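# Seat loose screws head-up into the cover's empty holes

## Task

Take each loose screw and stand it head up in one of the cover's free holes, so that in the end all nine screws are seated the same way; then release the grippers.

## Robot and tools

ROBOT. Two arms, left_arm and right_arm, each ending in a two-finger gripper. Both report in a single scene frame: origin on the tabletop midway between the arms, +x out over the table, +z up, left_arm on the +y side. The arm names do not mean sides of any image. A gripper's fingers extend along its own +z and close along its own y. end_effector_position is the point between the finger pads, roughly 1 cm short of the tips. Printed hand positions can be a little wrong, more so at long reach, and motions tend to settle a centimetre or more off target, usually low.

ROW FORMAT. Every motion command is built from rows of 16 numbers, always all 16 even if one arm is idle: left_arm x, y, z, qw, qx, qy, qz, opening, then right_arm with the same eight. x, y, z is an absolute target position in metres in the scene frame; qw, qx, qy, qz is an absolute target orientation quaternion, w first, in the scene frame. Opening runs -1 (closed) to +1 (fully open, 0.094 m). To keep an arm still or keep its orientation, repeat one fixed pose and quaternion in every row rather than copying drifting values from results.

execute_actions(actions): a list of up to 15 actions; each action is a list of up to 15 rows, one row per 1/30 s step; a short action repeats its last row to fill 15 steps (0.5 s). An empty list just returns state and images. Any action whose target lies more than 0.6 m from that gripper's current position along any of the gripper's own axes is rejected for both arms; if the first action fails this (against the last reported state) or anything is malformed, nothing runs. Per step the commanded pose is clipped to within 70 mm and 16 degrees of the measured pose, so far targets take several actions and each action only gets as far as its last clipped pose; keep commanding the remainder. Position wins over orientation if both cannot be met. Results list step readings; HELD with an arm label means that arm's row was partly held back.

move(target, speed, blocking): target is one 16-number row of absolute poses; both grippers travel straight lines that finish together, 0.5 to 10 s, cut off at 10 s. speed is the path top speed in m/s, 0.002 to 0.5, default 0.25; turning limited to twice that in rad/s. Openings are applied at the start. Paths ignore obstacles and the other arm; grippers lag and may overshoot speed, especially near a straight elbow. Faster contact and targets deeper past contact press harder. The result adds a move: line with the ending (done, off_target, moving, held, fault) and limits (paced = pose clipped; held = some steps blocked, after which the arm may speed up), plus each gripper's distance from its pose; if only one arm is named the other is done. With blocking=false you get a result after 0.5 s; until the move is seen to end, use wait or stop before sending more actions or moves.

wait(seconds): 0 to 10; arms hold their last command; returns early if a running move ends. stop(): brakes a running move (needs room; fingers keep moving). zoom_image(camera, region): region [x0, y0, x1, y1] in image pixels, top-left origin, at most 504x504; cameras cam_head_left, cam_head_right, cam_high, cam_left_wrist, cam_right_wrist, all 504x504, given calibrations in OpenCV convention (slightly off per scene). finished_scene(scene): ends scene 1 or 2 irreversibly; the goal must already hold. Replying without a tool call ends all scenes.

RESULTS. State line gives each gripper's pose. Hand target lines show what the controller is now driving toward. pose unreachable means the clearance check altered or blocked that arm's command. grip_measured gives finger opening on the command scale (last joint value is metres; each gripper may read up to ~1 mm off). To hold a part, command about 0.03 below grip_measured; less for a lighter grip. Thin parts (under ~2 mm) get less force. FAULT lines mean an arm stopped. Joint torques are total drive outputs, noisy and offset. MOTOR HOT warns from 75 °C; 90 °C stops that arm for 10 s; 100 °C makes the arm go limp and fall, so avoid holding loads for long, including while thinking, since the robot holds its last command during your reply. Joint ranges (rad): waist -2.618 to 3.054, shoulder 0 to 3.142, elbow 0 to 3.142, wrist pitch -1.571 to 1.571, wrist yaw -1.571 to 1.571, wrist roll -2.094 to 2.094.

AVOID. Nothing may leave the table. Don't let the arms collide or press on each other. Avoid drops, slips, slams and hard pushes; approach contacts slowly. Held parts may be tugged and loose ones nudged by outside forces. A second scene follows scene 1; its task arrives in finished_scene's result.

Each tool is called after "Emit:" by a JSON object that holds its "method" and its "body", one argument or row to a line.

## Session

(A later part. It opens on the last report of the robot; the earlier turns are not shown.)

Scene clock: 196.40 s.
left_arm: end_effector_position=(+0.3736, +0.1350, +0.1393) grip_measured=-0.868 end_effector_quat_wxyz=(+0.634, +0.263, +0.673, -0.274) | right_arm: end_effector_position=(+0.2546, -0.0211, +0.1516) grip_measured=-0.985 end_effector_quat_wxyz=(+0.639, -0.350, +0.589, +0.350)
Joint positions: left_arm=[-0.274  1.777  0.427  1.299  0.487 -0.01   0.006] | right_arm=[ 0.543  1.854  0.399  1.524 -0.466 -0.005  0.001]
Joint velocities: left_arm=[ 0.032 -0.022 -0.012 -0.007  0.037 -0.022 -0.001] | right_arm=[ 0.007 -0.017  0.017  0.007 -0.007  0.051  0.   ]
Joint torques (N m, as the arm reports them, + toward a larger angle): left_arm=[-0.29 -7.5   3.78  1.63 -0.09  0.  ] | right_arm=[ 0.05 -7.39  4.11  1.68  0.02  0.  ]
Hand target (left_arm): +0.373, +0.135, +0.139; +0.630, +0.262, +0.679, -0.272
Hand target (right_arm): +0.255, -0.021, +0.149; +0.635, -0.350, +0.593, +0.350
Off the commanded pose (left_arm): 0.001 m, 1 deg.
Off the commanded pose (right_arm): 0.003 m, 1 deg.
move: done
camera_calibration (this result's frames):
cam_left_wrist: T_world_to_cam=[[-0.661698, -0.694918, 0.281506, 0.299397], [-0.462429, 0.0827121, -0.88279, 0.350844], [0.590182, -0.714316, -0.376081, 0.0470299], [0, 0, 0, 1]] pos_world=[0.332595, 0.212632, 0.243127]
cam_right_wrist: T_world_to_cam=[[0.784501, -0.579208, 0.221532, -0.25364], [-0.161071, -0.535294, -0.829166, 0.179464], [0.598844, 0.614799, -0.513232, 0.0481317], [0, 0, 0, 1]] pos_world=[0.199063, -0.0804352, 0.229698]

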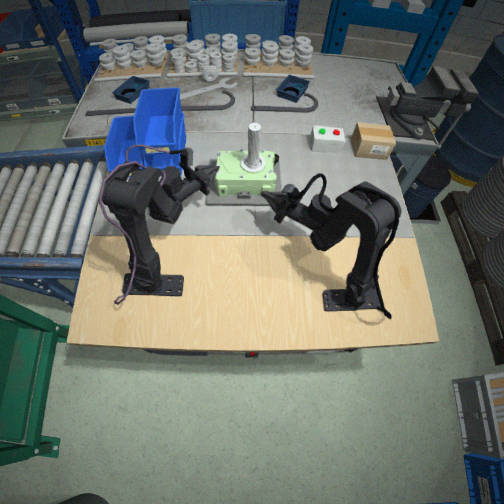

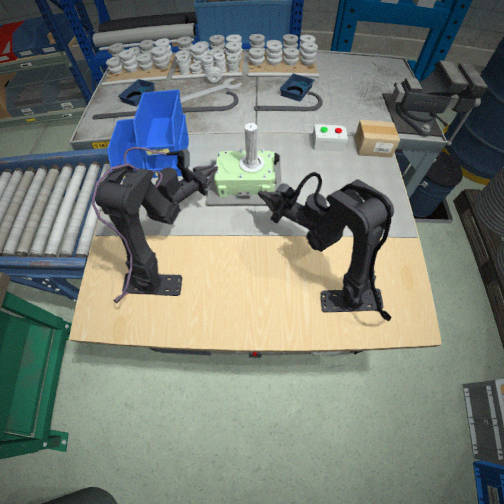

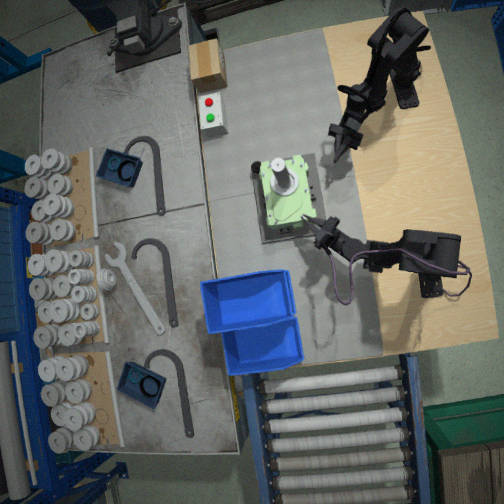

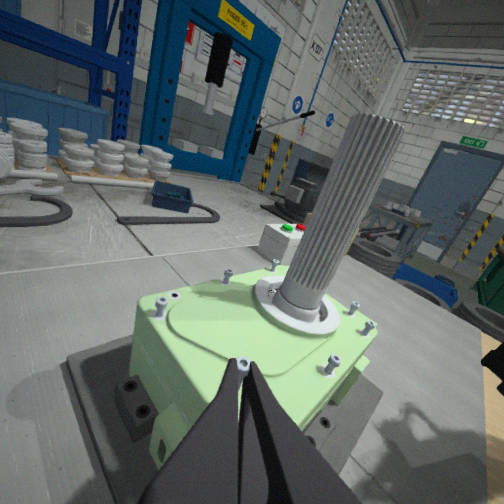

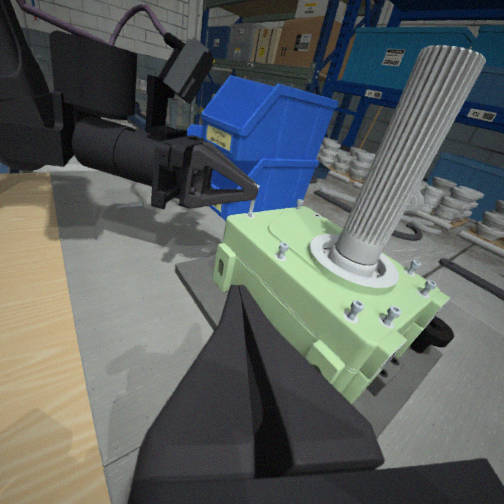

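Emit:
{"method": "move", "body": {
  "target": [0.3736,0.135,0.1393,0.634,0.263,0.673,-0.274,-0.6,0.2548,-0.021,0.1488,0.635,-0.35,0.593,0.35,-1]
}}

Emit:
{"method": "move", "body": {
  "target": [0.36,0.15,0.2,0.634,0.263,0.673,-0.274,-0.6,0.2548,-0.021,0.1488,0.635,-0.35,0.593,0.35,-1],
  "speed": 0.08
}}

Emit:
{"method": "move", "body": {
  "target": [0.26,0.40,0.13,0.26,0,0.966,0,-0.3,0.2548,-0.021,0.1488,0.635,-0.35,0.593,0.35,-1],
  "speed": 0.15
}}

Scene clock: 197.23 s.
left_arm: end_effector_position=(+0.3736, +0.1350, +0.1393) grip_measured=-0.602 end_effector_quat_wxyz=(+0.634, +0.263, +0.673, -0.274) | right_arm: end_effector_position=(+0.2546, -0.0212, +0.1518) grip_measured=-0.985 end_effector_quat_wxyz=(+0.640, -0.350, +0.588, +0.350)
Joint positions: left_arm=[-0.274  1.777  0.427  1.299  0.487 -0.01   0.019] | right_arm=[ 0.543  1.854  0.399  1.526 -0.466 -0.005  0.001]
Joint velocities: left_arm=[ 0.002 -0.012 -0.007  0.037 -0.051 -0.022 -0.   ] | right_arm=[-0.002 -0.007 -0.002  0.007 -0.022  0.007  0.001]
Joint torques (N m, as the arm reports them, + toward a larger angle): left_arm=[ 0.02 -6.15  3.83  1.97  0.01 -0.03] | right_arm=[ 0.06 -7.39  4.1   1.67  0.02  0.  ]
Hand target (left_arm): +0.374, +0.135, +0.139; +0.634, +0.263, +0.673, -0.274
Hand target (right_arm): +0.255, -0.021, +0.149; +0.635, -0.350, +0.593, +0.350
Off the commanded pose (left_arm): 0.000 m, 0 deg.
Off the commanded pose (right_arm): 0.003 m, 1 deg.
move: done
camera_calibration (this result's frames):
cam_left_wrist: T_world_to_cam=[[-0.661698, -0.694918, 0.281506, 0.299397], [-0.462429, 0.0827121, -0.88279, 0.350844], [0.590182, -0.714316, -0.376081, 0.0470299], [0, 0, 0, 1]] pos_world=[0.332595, 0.212632, 0.243127]
cam_right_wrist: T_world_to_cam=[[0.784287, -0.579345, 0.221929, -0.2537], [-0.160272, -0.534781, -0.829652, 0.179555], [0.599338, 0.615116, -0.512275, 0.0480171], [0, 0, 0, 1]] pos_world=[0.198973, -0.0804933, 0.22987]

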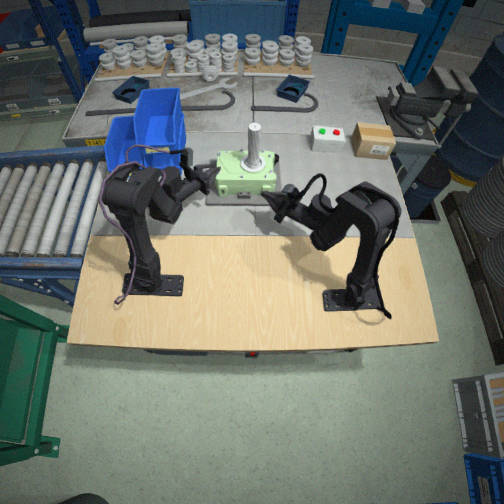

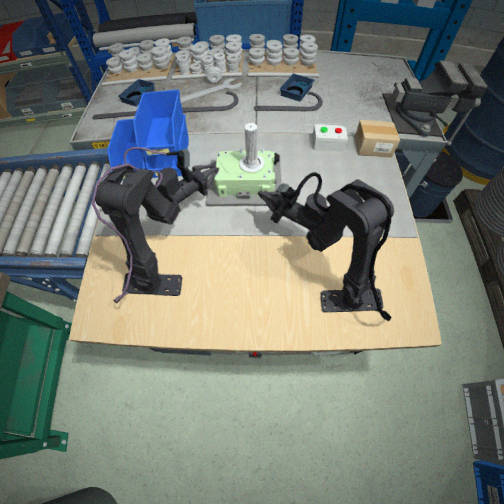

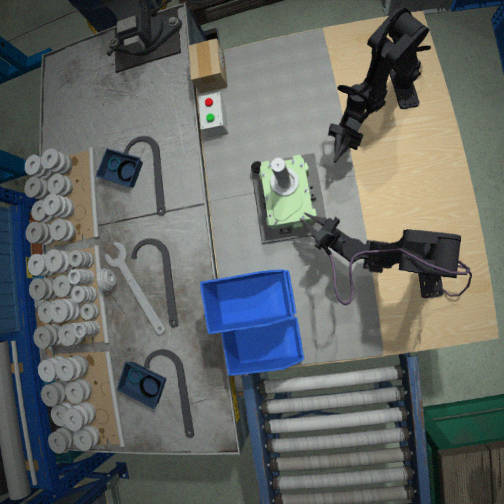

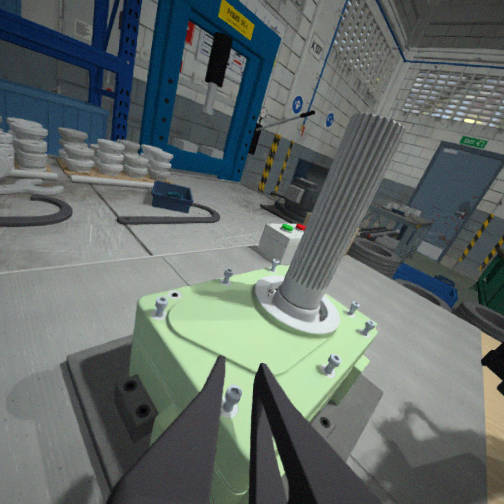

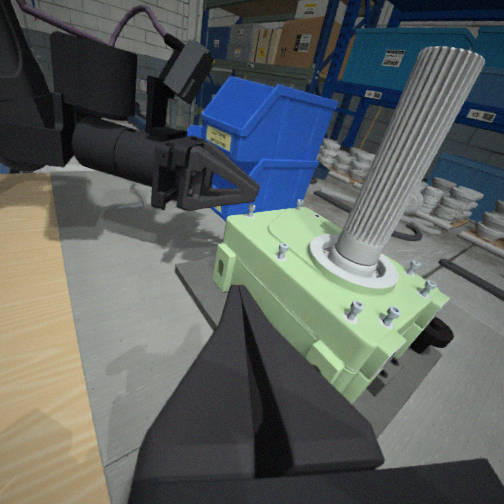

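Scene clock: 198.67 s.
left_arm: end_effector_position=(+0.3566, +0.1481, +0.1859) grip_measured=-0.602 end_effector_quat_wxyz=(+0.625, +0.261, +0.682, -0.275) | right_arm: end_effector_position=(+0.2546, -0.0212, +0.1522) grip_measured=-0.985 end_effector_quat_wxyz=(+0.640, -0.350, +0.588, +0.350)
Joint positions: left_arm=[-0.242  1.446  0.427  0.942  0.519 -0.01   0.019] | right_arm=[ 0.543  1.854  0.399  1.527 -0.466 -0.005  0.001]
Joint velocities: left_arm=[ 0.002 -0.017 -0.002  0.037 -0.007 -0.095 -0.002] | right_arm=[-0.002 -0.012 -0.007 -0.022  0.007 -0.007  0.   ]
Joint torques (N m, as the arm reports them, + toward a larger angle): left_arm=[ 1.01 -6.34  6.95  1.77  0.15  0.  ] | right_arm=[ 0.04 -7.39  4.1   1.66  0.02  0.02]
Hand target (left_arm): +0.360, +0.150, +0.199; +0.635, +0.263, +0.673, -0.274
Hand target (right_arm): +0.255, -0.021, +0.149; +0.635, -0.350, +0.593, +0.350
Off the commanded pose (left_arm): 0.015 m, 1 deg.
Off the commanded pose (right_arm): 0.003 m, 1 deg.
move: off_target (left_arm)
camera_calibration (this result's frames):
cam_left_wrist: T_world_to_cam=[[-0.654039, -0.696687, 0.294719, 0.279198], [-0.484826, 0.0869956, -0.870273, 0.388052], [0.580669, -0.712081, -0.39467, 0.0904688], [0, 0, 0, 1]] pos_world=[0.318211, 0.225176, 0.291131]
cam_right_wrist: T_world_to_cam=[[0.784002, -0.579528, 0.222458, -0.253781], [-0.159206, -0.534097, -0.830297, 0.179676], [0.599995, 0.615538, -0.510998, 0.0478641], [0, 0, 0, 1]] pos_world=[0.198852, -0.0805709, 0.230099]

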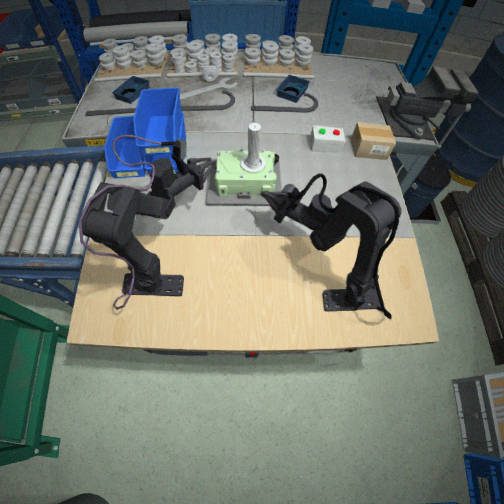

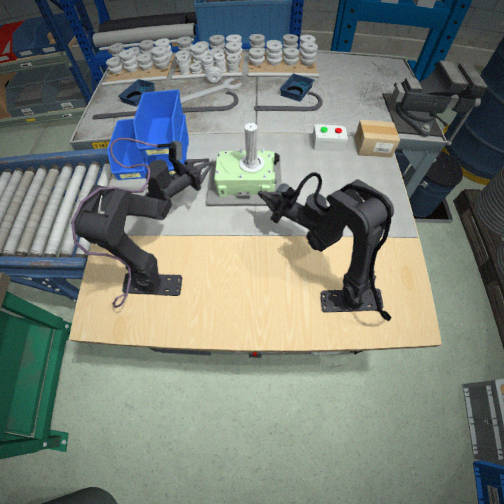

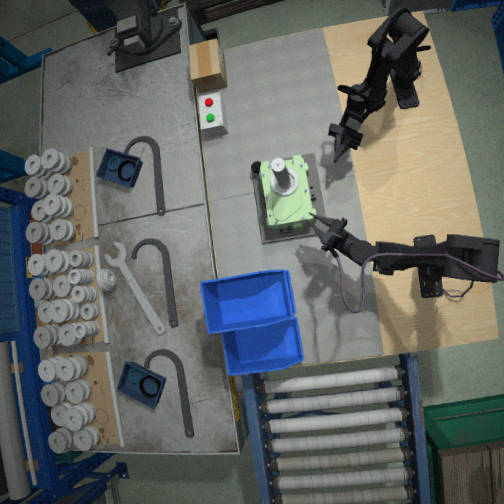

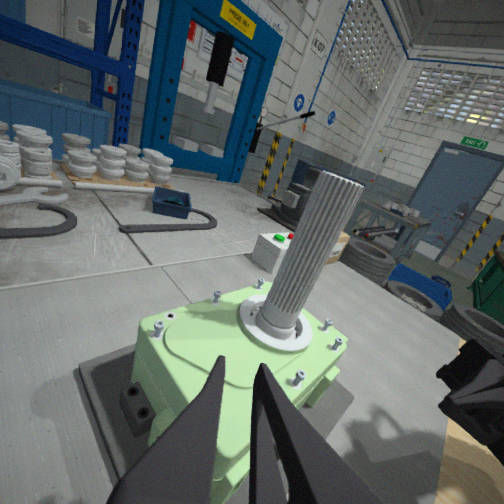

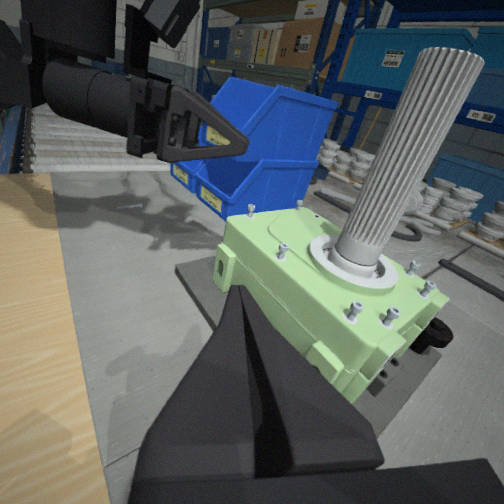

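Scene clock: 203.20 s.
left_arm: end_effector_position=(+0.2587, +0.3939, +0.1230) grip_measured=-0.302 end_effector_quat_wxyz=(+0.259, +0.003, +0.966, -0.005) | right_arm: end_effector_position=(+0.2546, -0.0212, +0.1527) grip_measured=-0.985 end_effector_quat_wxyz=(+0.641, -0.350, +0.587, +0.350)
Joint positions: left_arm=[ 0.37   1.076  0.789 -0.791  0.184  0.311  0.033] | right_arm=[ 0.543  1.854  0.399  1.529 -0.466 -0.005  0.001]
Joint velocities: left_arm=[-0.002  0.002 -0.007  0.007  0.022  0.022 -0.001] | right_arm=[-0.017 -0.007  0.007 -0.022  0.037 -0.037  0.   ]
Joint torques (N m, as the arm reports them, + toward a larger angle): left_arm=[ 1.01 -1.75  8.03  1.05 -0.03  0.09] | right_arm=[ 0.07 -7.39  4.11  1.63  0.02  0.  ]
Hand target (left_arm): +0.261, +0.400, +0.129; +0.258, +0.003, +0.966, +0.003
Hand target (right_arm): +0.255, -0.021, +0.149; +0.635, -0.350, +0.593, +0.350
Off the commanded pose (left_arm): 0.009 m, 1 deg.
Off the commanded pose (right_arm): 0.004 m, 1 deg.
move: done
camera_calibration (this result's frames):
cam_left_wrist: T_world_to_cam=[[0.209806, -0.969312, 0.128121, 0.309415], [-0.961632, -0.22826, -0.152188, 0.423624], [0.176762, -0.0912749, -0.980012, 0.229471], [0, 0, 0, 1]] pos_world=[0.301891, 0.417561, 0.249712]
cam_right_wrist: T_world_to_cam=[[0.783573, -0.579804, 0.223251, -0.253902], [-0.157606, -0.53307, -0.831262, 0.179857], [0.600978, 0.616169, -0.50908, 0.0476342], [0, 0, 0, 1]] pos_world=[0.19867, -0.0806877, 0.230442]

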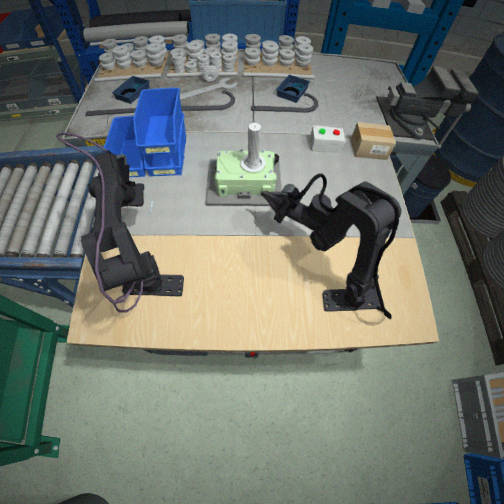

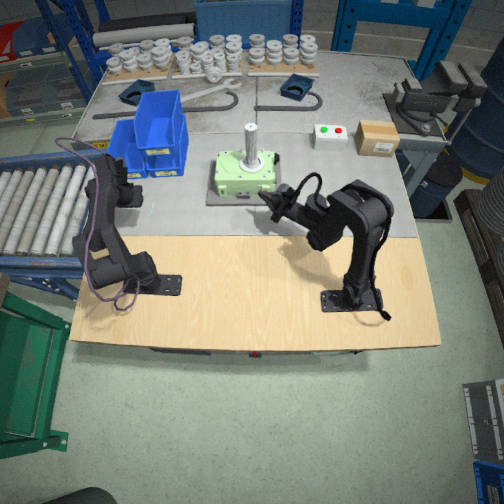

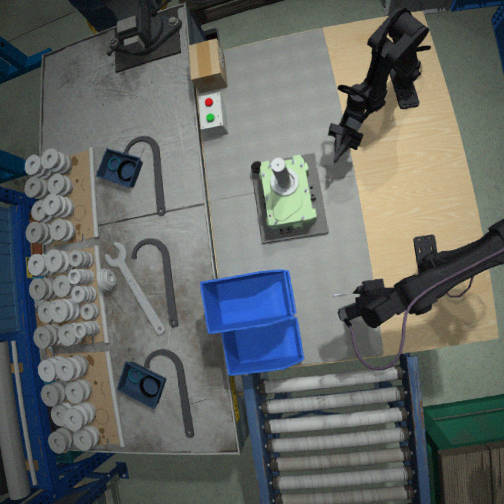

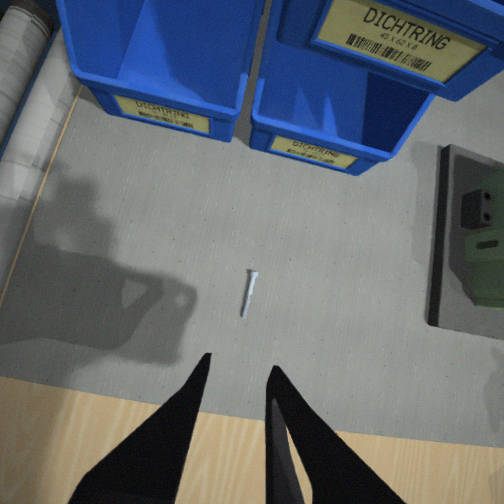

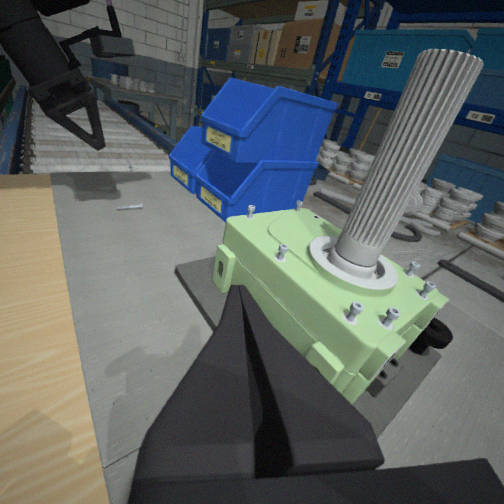

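Emit:
{"method": "move", "body": {
  "target": [0.321,0.390,0.05,0.087,0,0.996,0,-0.4,0.2548,-0.021,0.1488,0.635,-0.35,0.593,0.35,-1],
  "speed": 0.1
}}

Emit:
{"method": "move", "body": {
  "target": [0.321,0.388,0.006,0.087,0,0.996,0,-0.4,0.2548,-0.021,0.1488,0.635,-0.35,0.593,0.35,-1],
  "speed": 0.03
}}

Scene clock: 211.27 s.
left_arm: end_effector_position=(+0.3157, +0.3904, +0.0469) grip_measured=-0.398 end_effector_quat_wxyz=(+0.087, +0.002, +0.996, -0.005) | right_arm: end_effector_position=(+0.2546, -0.0212, +0.1531) grip_measured=-0.985 end_effector_quat_wxyz=(+0.641, -0.350, +0.586, +0.350)
Joint positions: left_arm=[ 0.22   1.656  1.051 -0.797  0.046  0.202  0.028] | right_arm=[ 0.543  1.854  0.399  1.531 -0.466 -0.005  0.001]
Joint velocities: left_arm=[-0.002 -0.007  0.022 -0.022  0.051 -0.051 -0.001] | right_arm=[ 0.012  0.007 -0.007  0.037 -0.007 -0.037 -0.001]
Joint torques (N m, as the arm reports them, + toward a larger angle): left_arm=[-0.97 -6.01  7.23  0.43 -0.11 -0.1 ] | right_arm=[ 0.07 -7.38  4.12  1.63  0.02  0.01]
Hand target (left_arm): +0.321, +0.390, +0.051; +0.088, +0.001, +0.996, -0.000
Hand target (right_arm): +0.255, -0.021, +0.149; +0.635, -0.350, +0.593, +0.350
Off the commanded pose (left_arm): 0.006 m, 1 deg.
Off the commanded pose (right_arm): 0.004 m, 1 deg.
move: done
camera_calibration (this result's frames):
cam_left_wrist: T_world_to_cam=[[0.241198, -0.969308, 0.0475966, 0.297611], [-0.955491, -0.228602, 0.186491, 0.448377], [-0.169886, -0.0904593, -0.981303, 0.253603], [0, 0, 0, 1]] pos_world=[0.399721, 0.413918, 0.151078]
cam_right_wrist: T_world_to_cam=[[0.783286, -0.579988, 0.223779, -0.253983], [-0.156538, -0.532384, -0.831903, 0.179977], [0.60163, 0.616588, -0.507799, 0.0474806], [0, 0, 0, 1]] pos_world=[0.198549, -0.0807658, 0.23067]

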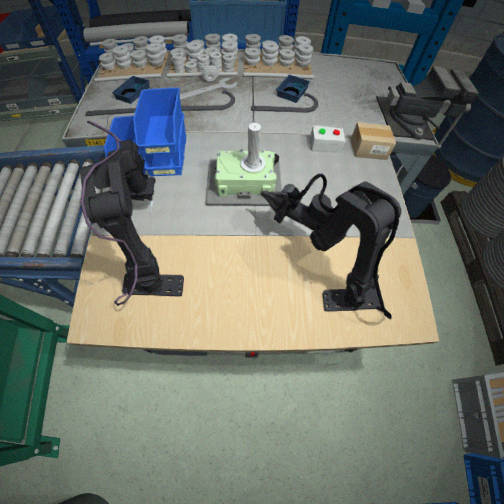

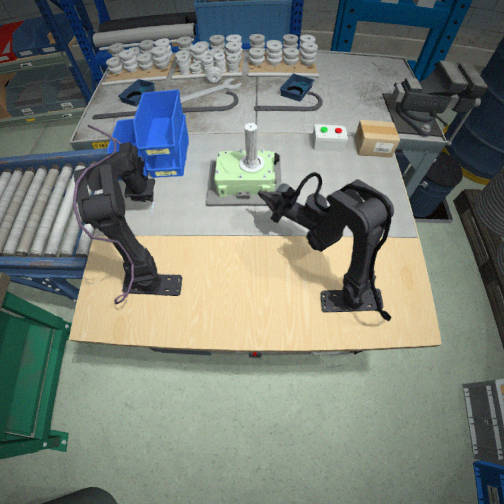

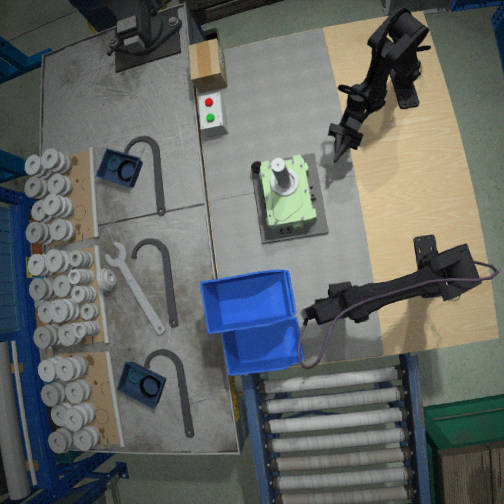

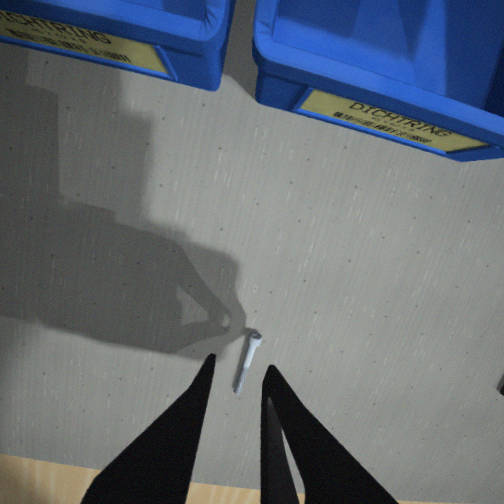

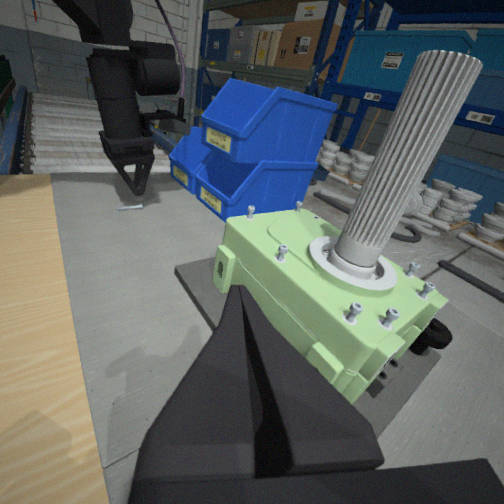

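Scene clock: 212.97 s.
left_arm: end_effector_position=(+0.3241, +0.3912, +0.0178) grip_measured=-0.398 end_effector_quat_wxyz=(+0.095, -0.000, +0.995, -0.001) | right_arm: end_effector_position=(+0.2545, -0.0212, +0.1533) grip_measured=-0.985 end_effector_quat_wxyz=(+0.642, -0.350, +0.586, +0.350)
Joint positions: left_arm=[ 0.214  1.72   0.994 -0.658  0.039  0.192  0.028] | right_arm=[ 0.543  1.854  0.399  1.532 -0.466 -0.005  0.001]
Joint velocities: left_arm=[-0.027  0.017  0.007  0.022 -0.051 -0.051  0.001] | right_arm=[-0.002 -0.012 -0.007 -0.066  0.007  0.007  0.   ]
Joint torques (N m, as the arm reports them, + toward a larger angle): left_arm=[-1.08 -5.42  3.16  0.93 -0.07 -0.09] | right_arm=[ 0.05 -7.37  4.08  1.61  0.03  0.  ]
Hand target (left_arm): +0.321, +0.388, +0.007; +0.087, +0.000, +0.996, -0.000
Hand target (right_arm): +0.255, -0.021, +0.149; +0.635, -0.350, +0.593, +0.350
Off the commanded pose (left_arm): 0.013 m, 1 deg.
Off the commanded pose (right_arm): 0.005 m, 1 deg.
move: off_target (left_arm)
camera_calibration (this result's frames):
cam_left_wrist: T_world_to_cam=[[0.245392, -0.968414, 0.0442385, 0.296078], [-0.95721, -0.234827, 0.16913, 0.465347], [-0.1534, -0.0838488, -0.9846, 0.218694], [0, 0, 0, 1]] pos_world=[0.406327, 0.414339, 0.123524]
cam_right_wrist: T_world_to_cam=[[0.78307, -0.580127, 0.224174, -0.254043], [-0.155737, -0.53187, -0.832383, 0.180068], [0.602119, 0.616902, -0.506838, 0.0473653], [0, 0, 0, 1]] pos_world=[0.198457, -0.0808245, 0.230842]

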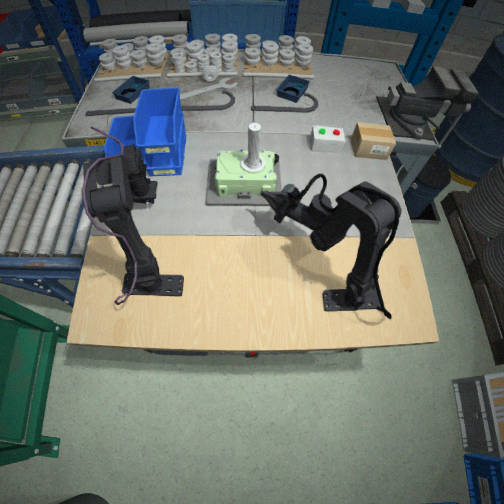

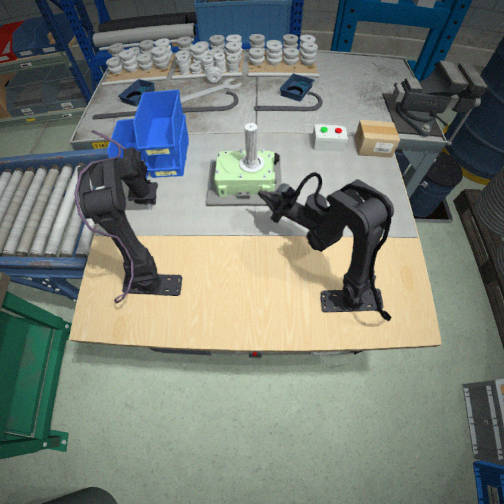

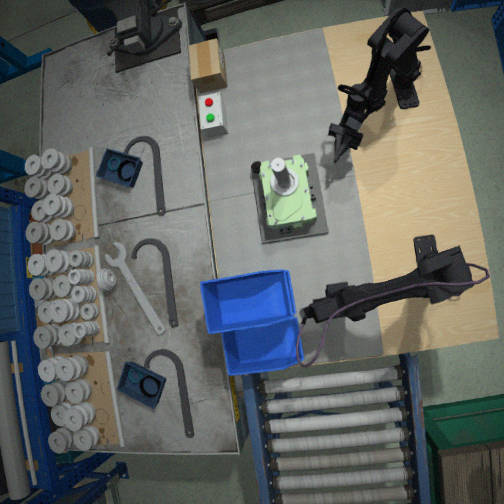

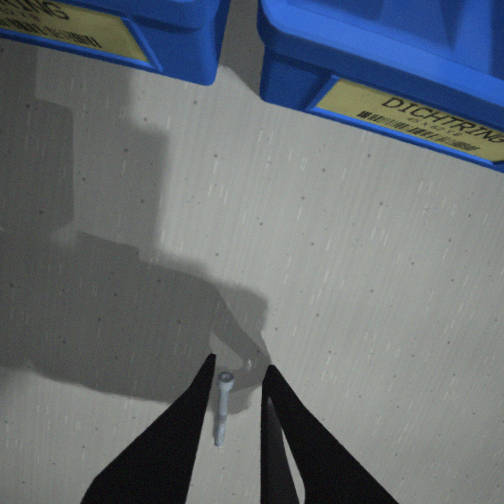

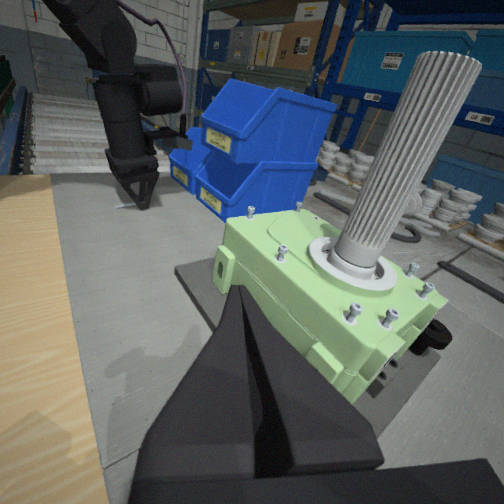

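Emit:
{"method": "move", "body": {
  "target": [0.314,0.394,0.006,0.02,0,1,0,-0.4,0.2548,-0.021,0.1488,0.635,-0.35,0.593,0.35,-1],
  "speed": 0.02
}}

Emit:
{"method": "move", "body": {
  "target": [0.314,0.394,0.006,0.02,0,1,0,-1,0.2548,-0.021,0.1488,0.635,-0.35,0.593,0.35,-1]
}}

Scene clock: 217.03 s.
left_arm: end_effector_position=(+0.3241, +0.3914, +0.0172) grip_measured=-0.399 end_effector_quat_wxyz=(+0.054, -0.001, +0.998, -0.009) | right_arm: end_effector_position=(+0.2545, -0.0212, +0.1538) grip_measured=-0.985 end_effector_quat_wxyz=(+0.642, -0.350, +0.585, +0.350)
Joint positions: left_arm=[ 0.214  1.788  1.087 -0.767  0.038  0.191  0.028] | right_arm=[ 0.543  1.854  0.399  1.534 -0.466 -0.005  0.001]
Joint velocities: left_arm=[ 0.002  0.012  0.007 -0.007 -0.022  0.051 -0.   ] | right_arm=[-0.002 -0.012 -0.007  0.022  0.007 -0.022  0.001]
Joint torques (N m, as the arm reports them, + toward a larger angle): left_arm=[-0.22 -4.61  5.46  0.15 -0.35  0.  ] | right_arm=[ 0.05 -7.41  4.11  1.59  0.01  0.01]
Hand target (left_arm): +0.314, +0.394, +0.007; +0.021, +0.001, +1.000, -0.000
Hand target (right_arm): +0.255, -0.021, +0.149; +0.635, -0.350, +0.593, +0.350
Off the commanded pose (left_arm): 0.015 m, 4 deg.
Off the commanded pose (right_arm): 0.005 m, 1 deg.
move: off_target (left_arm)
camera_calibration (this result's frames):
cam_left_wrist: T_world_to_cam=[[0.249323, -0.96765, 0.0386131, 0.294833], [-0.939826, -0.232151, 0.250667, 0.457356], [-0.233593, -0.0987865, -0.967303, 0.249652], [0, 0, 0, 1]] pos_world=[0.414643, 0.416133, 0.115461]
cam_right_wrist: T_world_to_cam=[[0.78271, -0.580358, 0.224833, -0.254144], [-0.1544, -0.531011, -0.833179, 0.180217], [0.602931, 0.617423, -0.505235, 0.0471729], [0, 0, 0, 1]] pos_world=[0.198304, -0.0809226, 0.231127]

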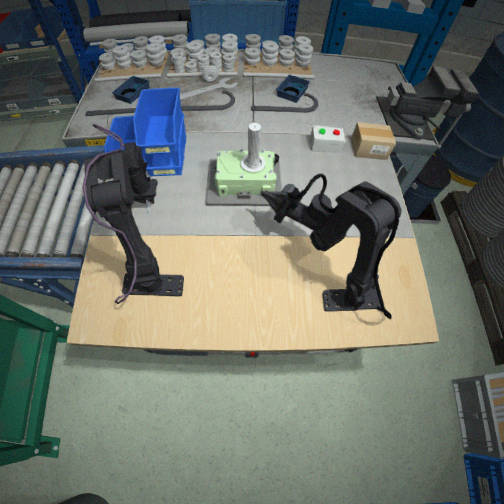

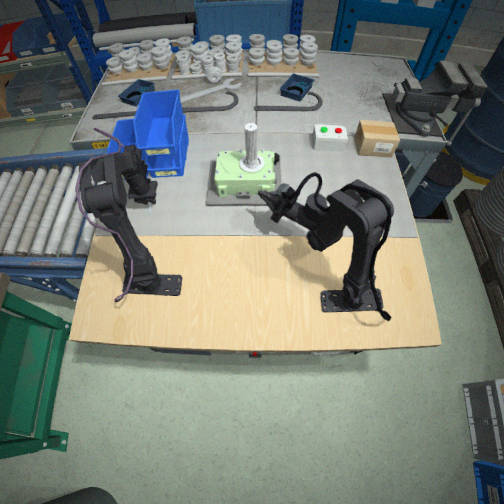

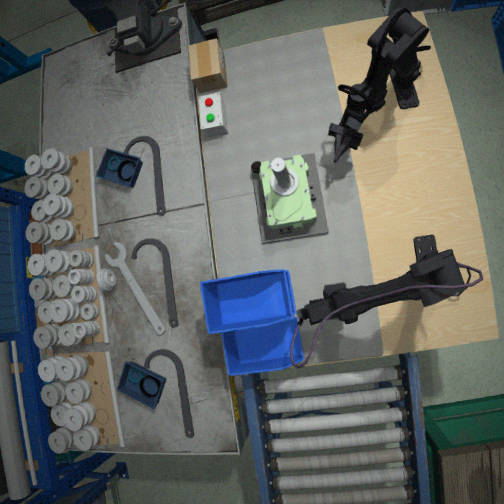

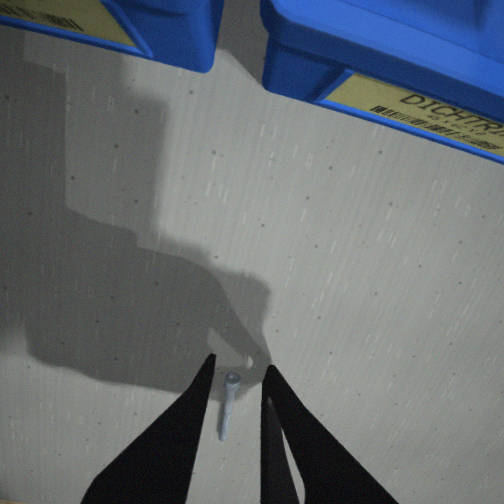

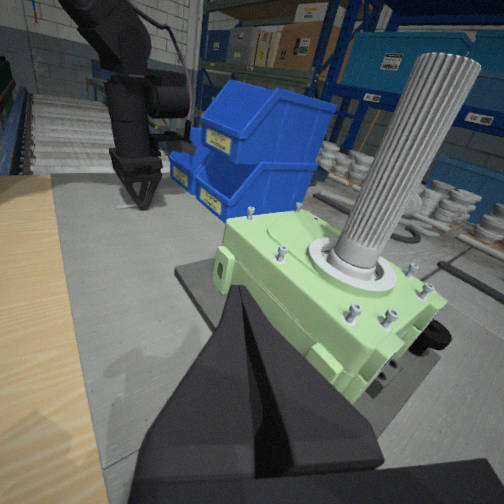

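Scene clock: 217.73 s.
left_arm: end_effector_position=(+0.3241, +0.3932, +0.0168) grip_measured=-0.865 end_effector_quat_wxyz=(+0.054, -0.002, +0.999, -0.004) | right_arm: end_effector_position=(+0.2545, -0.0212, +0.1540) grip_measured=-0.985 end_effector_quat_wxyz=(+0.643, -0.350, +0.585, +0.350)
Joint positions: left_arm=[ 0.215  1.789  1.087 -0.765  0.029  0.191  0.006] | right_arm=[ 0.543  1.854  0.399  1.535 -0.466 -0.005  0.001]
Joint velocities: left_arm=[-0.012 -0.012 -0.002  0.007 -0.051  0.066 -0.   ] | right_arm=[ 0.002 -0.007 -0.007 -0.037 -0.081 -0.066 -0.   ]
Joint torques (N m, as the arm reports them, + toward a larger angle): left_arm=[-0.29 -4.71  5.43  0.12 -0.25  0.  ] | right_arm=[ 0.05 -7.39  4.08  1.58  0.03  0.  ]
Hand target (left_arm): +0.314, +0.394, +0.007; +0.021, +0.000, +1.000, -0.000
Hand target (right_arm): +0.255, -0.021, +0.149; +0.635, -0.350, +0.593, +0.350
Off the commanded pose (left_arm): 0.015 m, 4 deg.
Off the commanded pose (right_arm): 0.005 m, 1 deg.
move: off_target (left_arm)
camera_calibration (this result's frames):
cam_left_wrist: T_world_to_cam=[[0.250968, -0.967532, 0.0299484, 0.296202], [-0.939198, -0.235894, 0.249523, 0.459166], [-0.234357, -0.0907496, -0.967906, 0.246587], [0, 0, 0, 1]] pos_world=[0.4147, 0.417277, 0.11523]
cam_right_wrist: T_world_to_cam=[[0.782493, -0.580497, 0.225228, -0.254204], [-0.153598, -0.530496, -0.833656, 0.180307], [0.603417, 0.617735, -0.504273, 0.0470573], [0, 0, 0, 1]] pos_world=[0.198213, -0.0809815, 0.231298]

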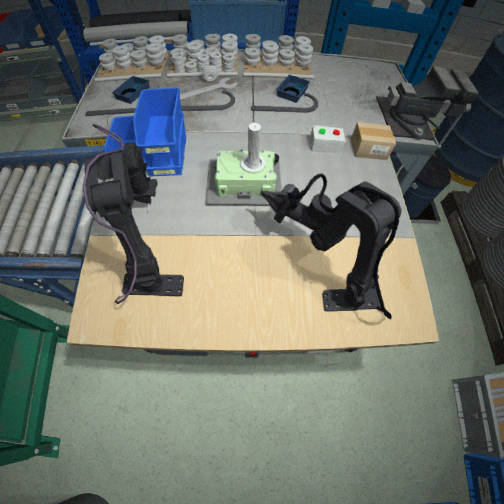

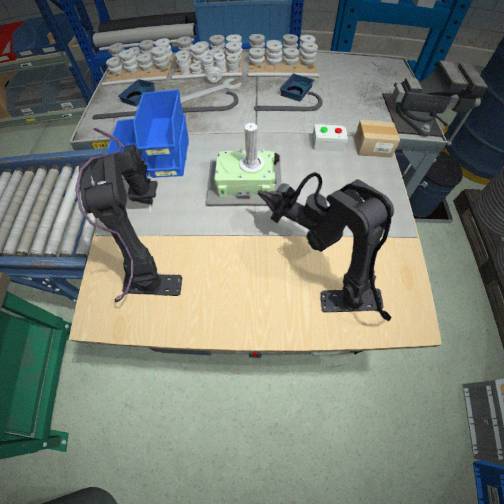

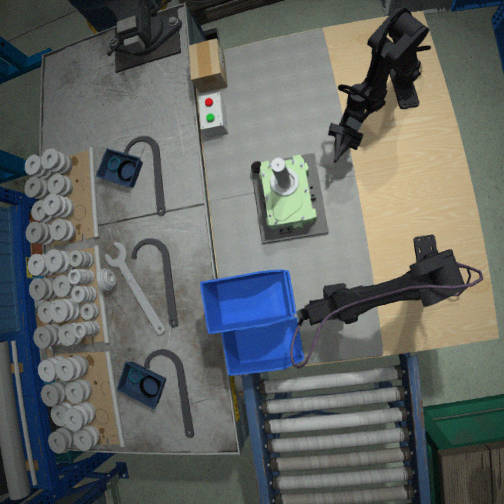

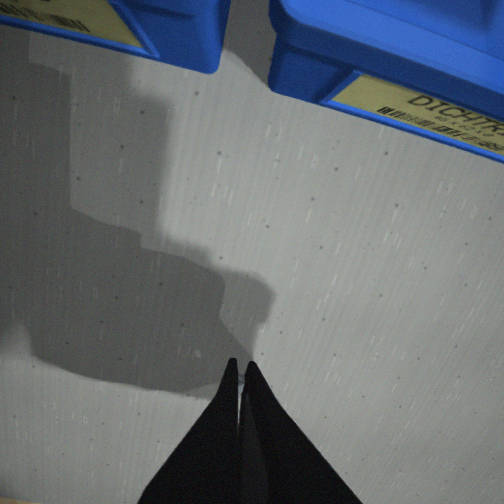

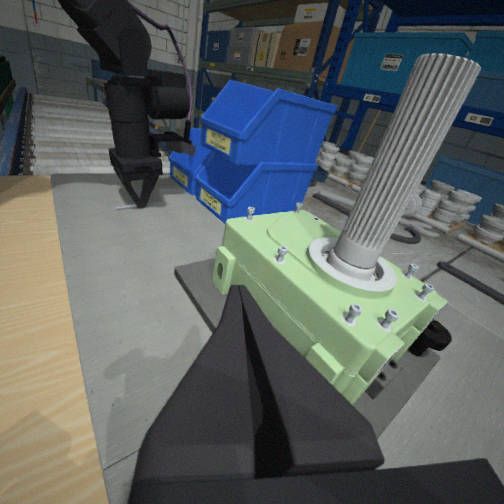

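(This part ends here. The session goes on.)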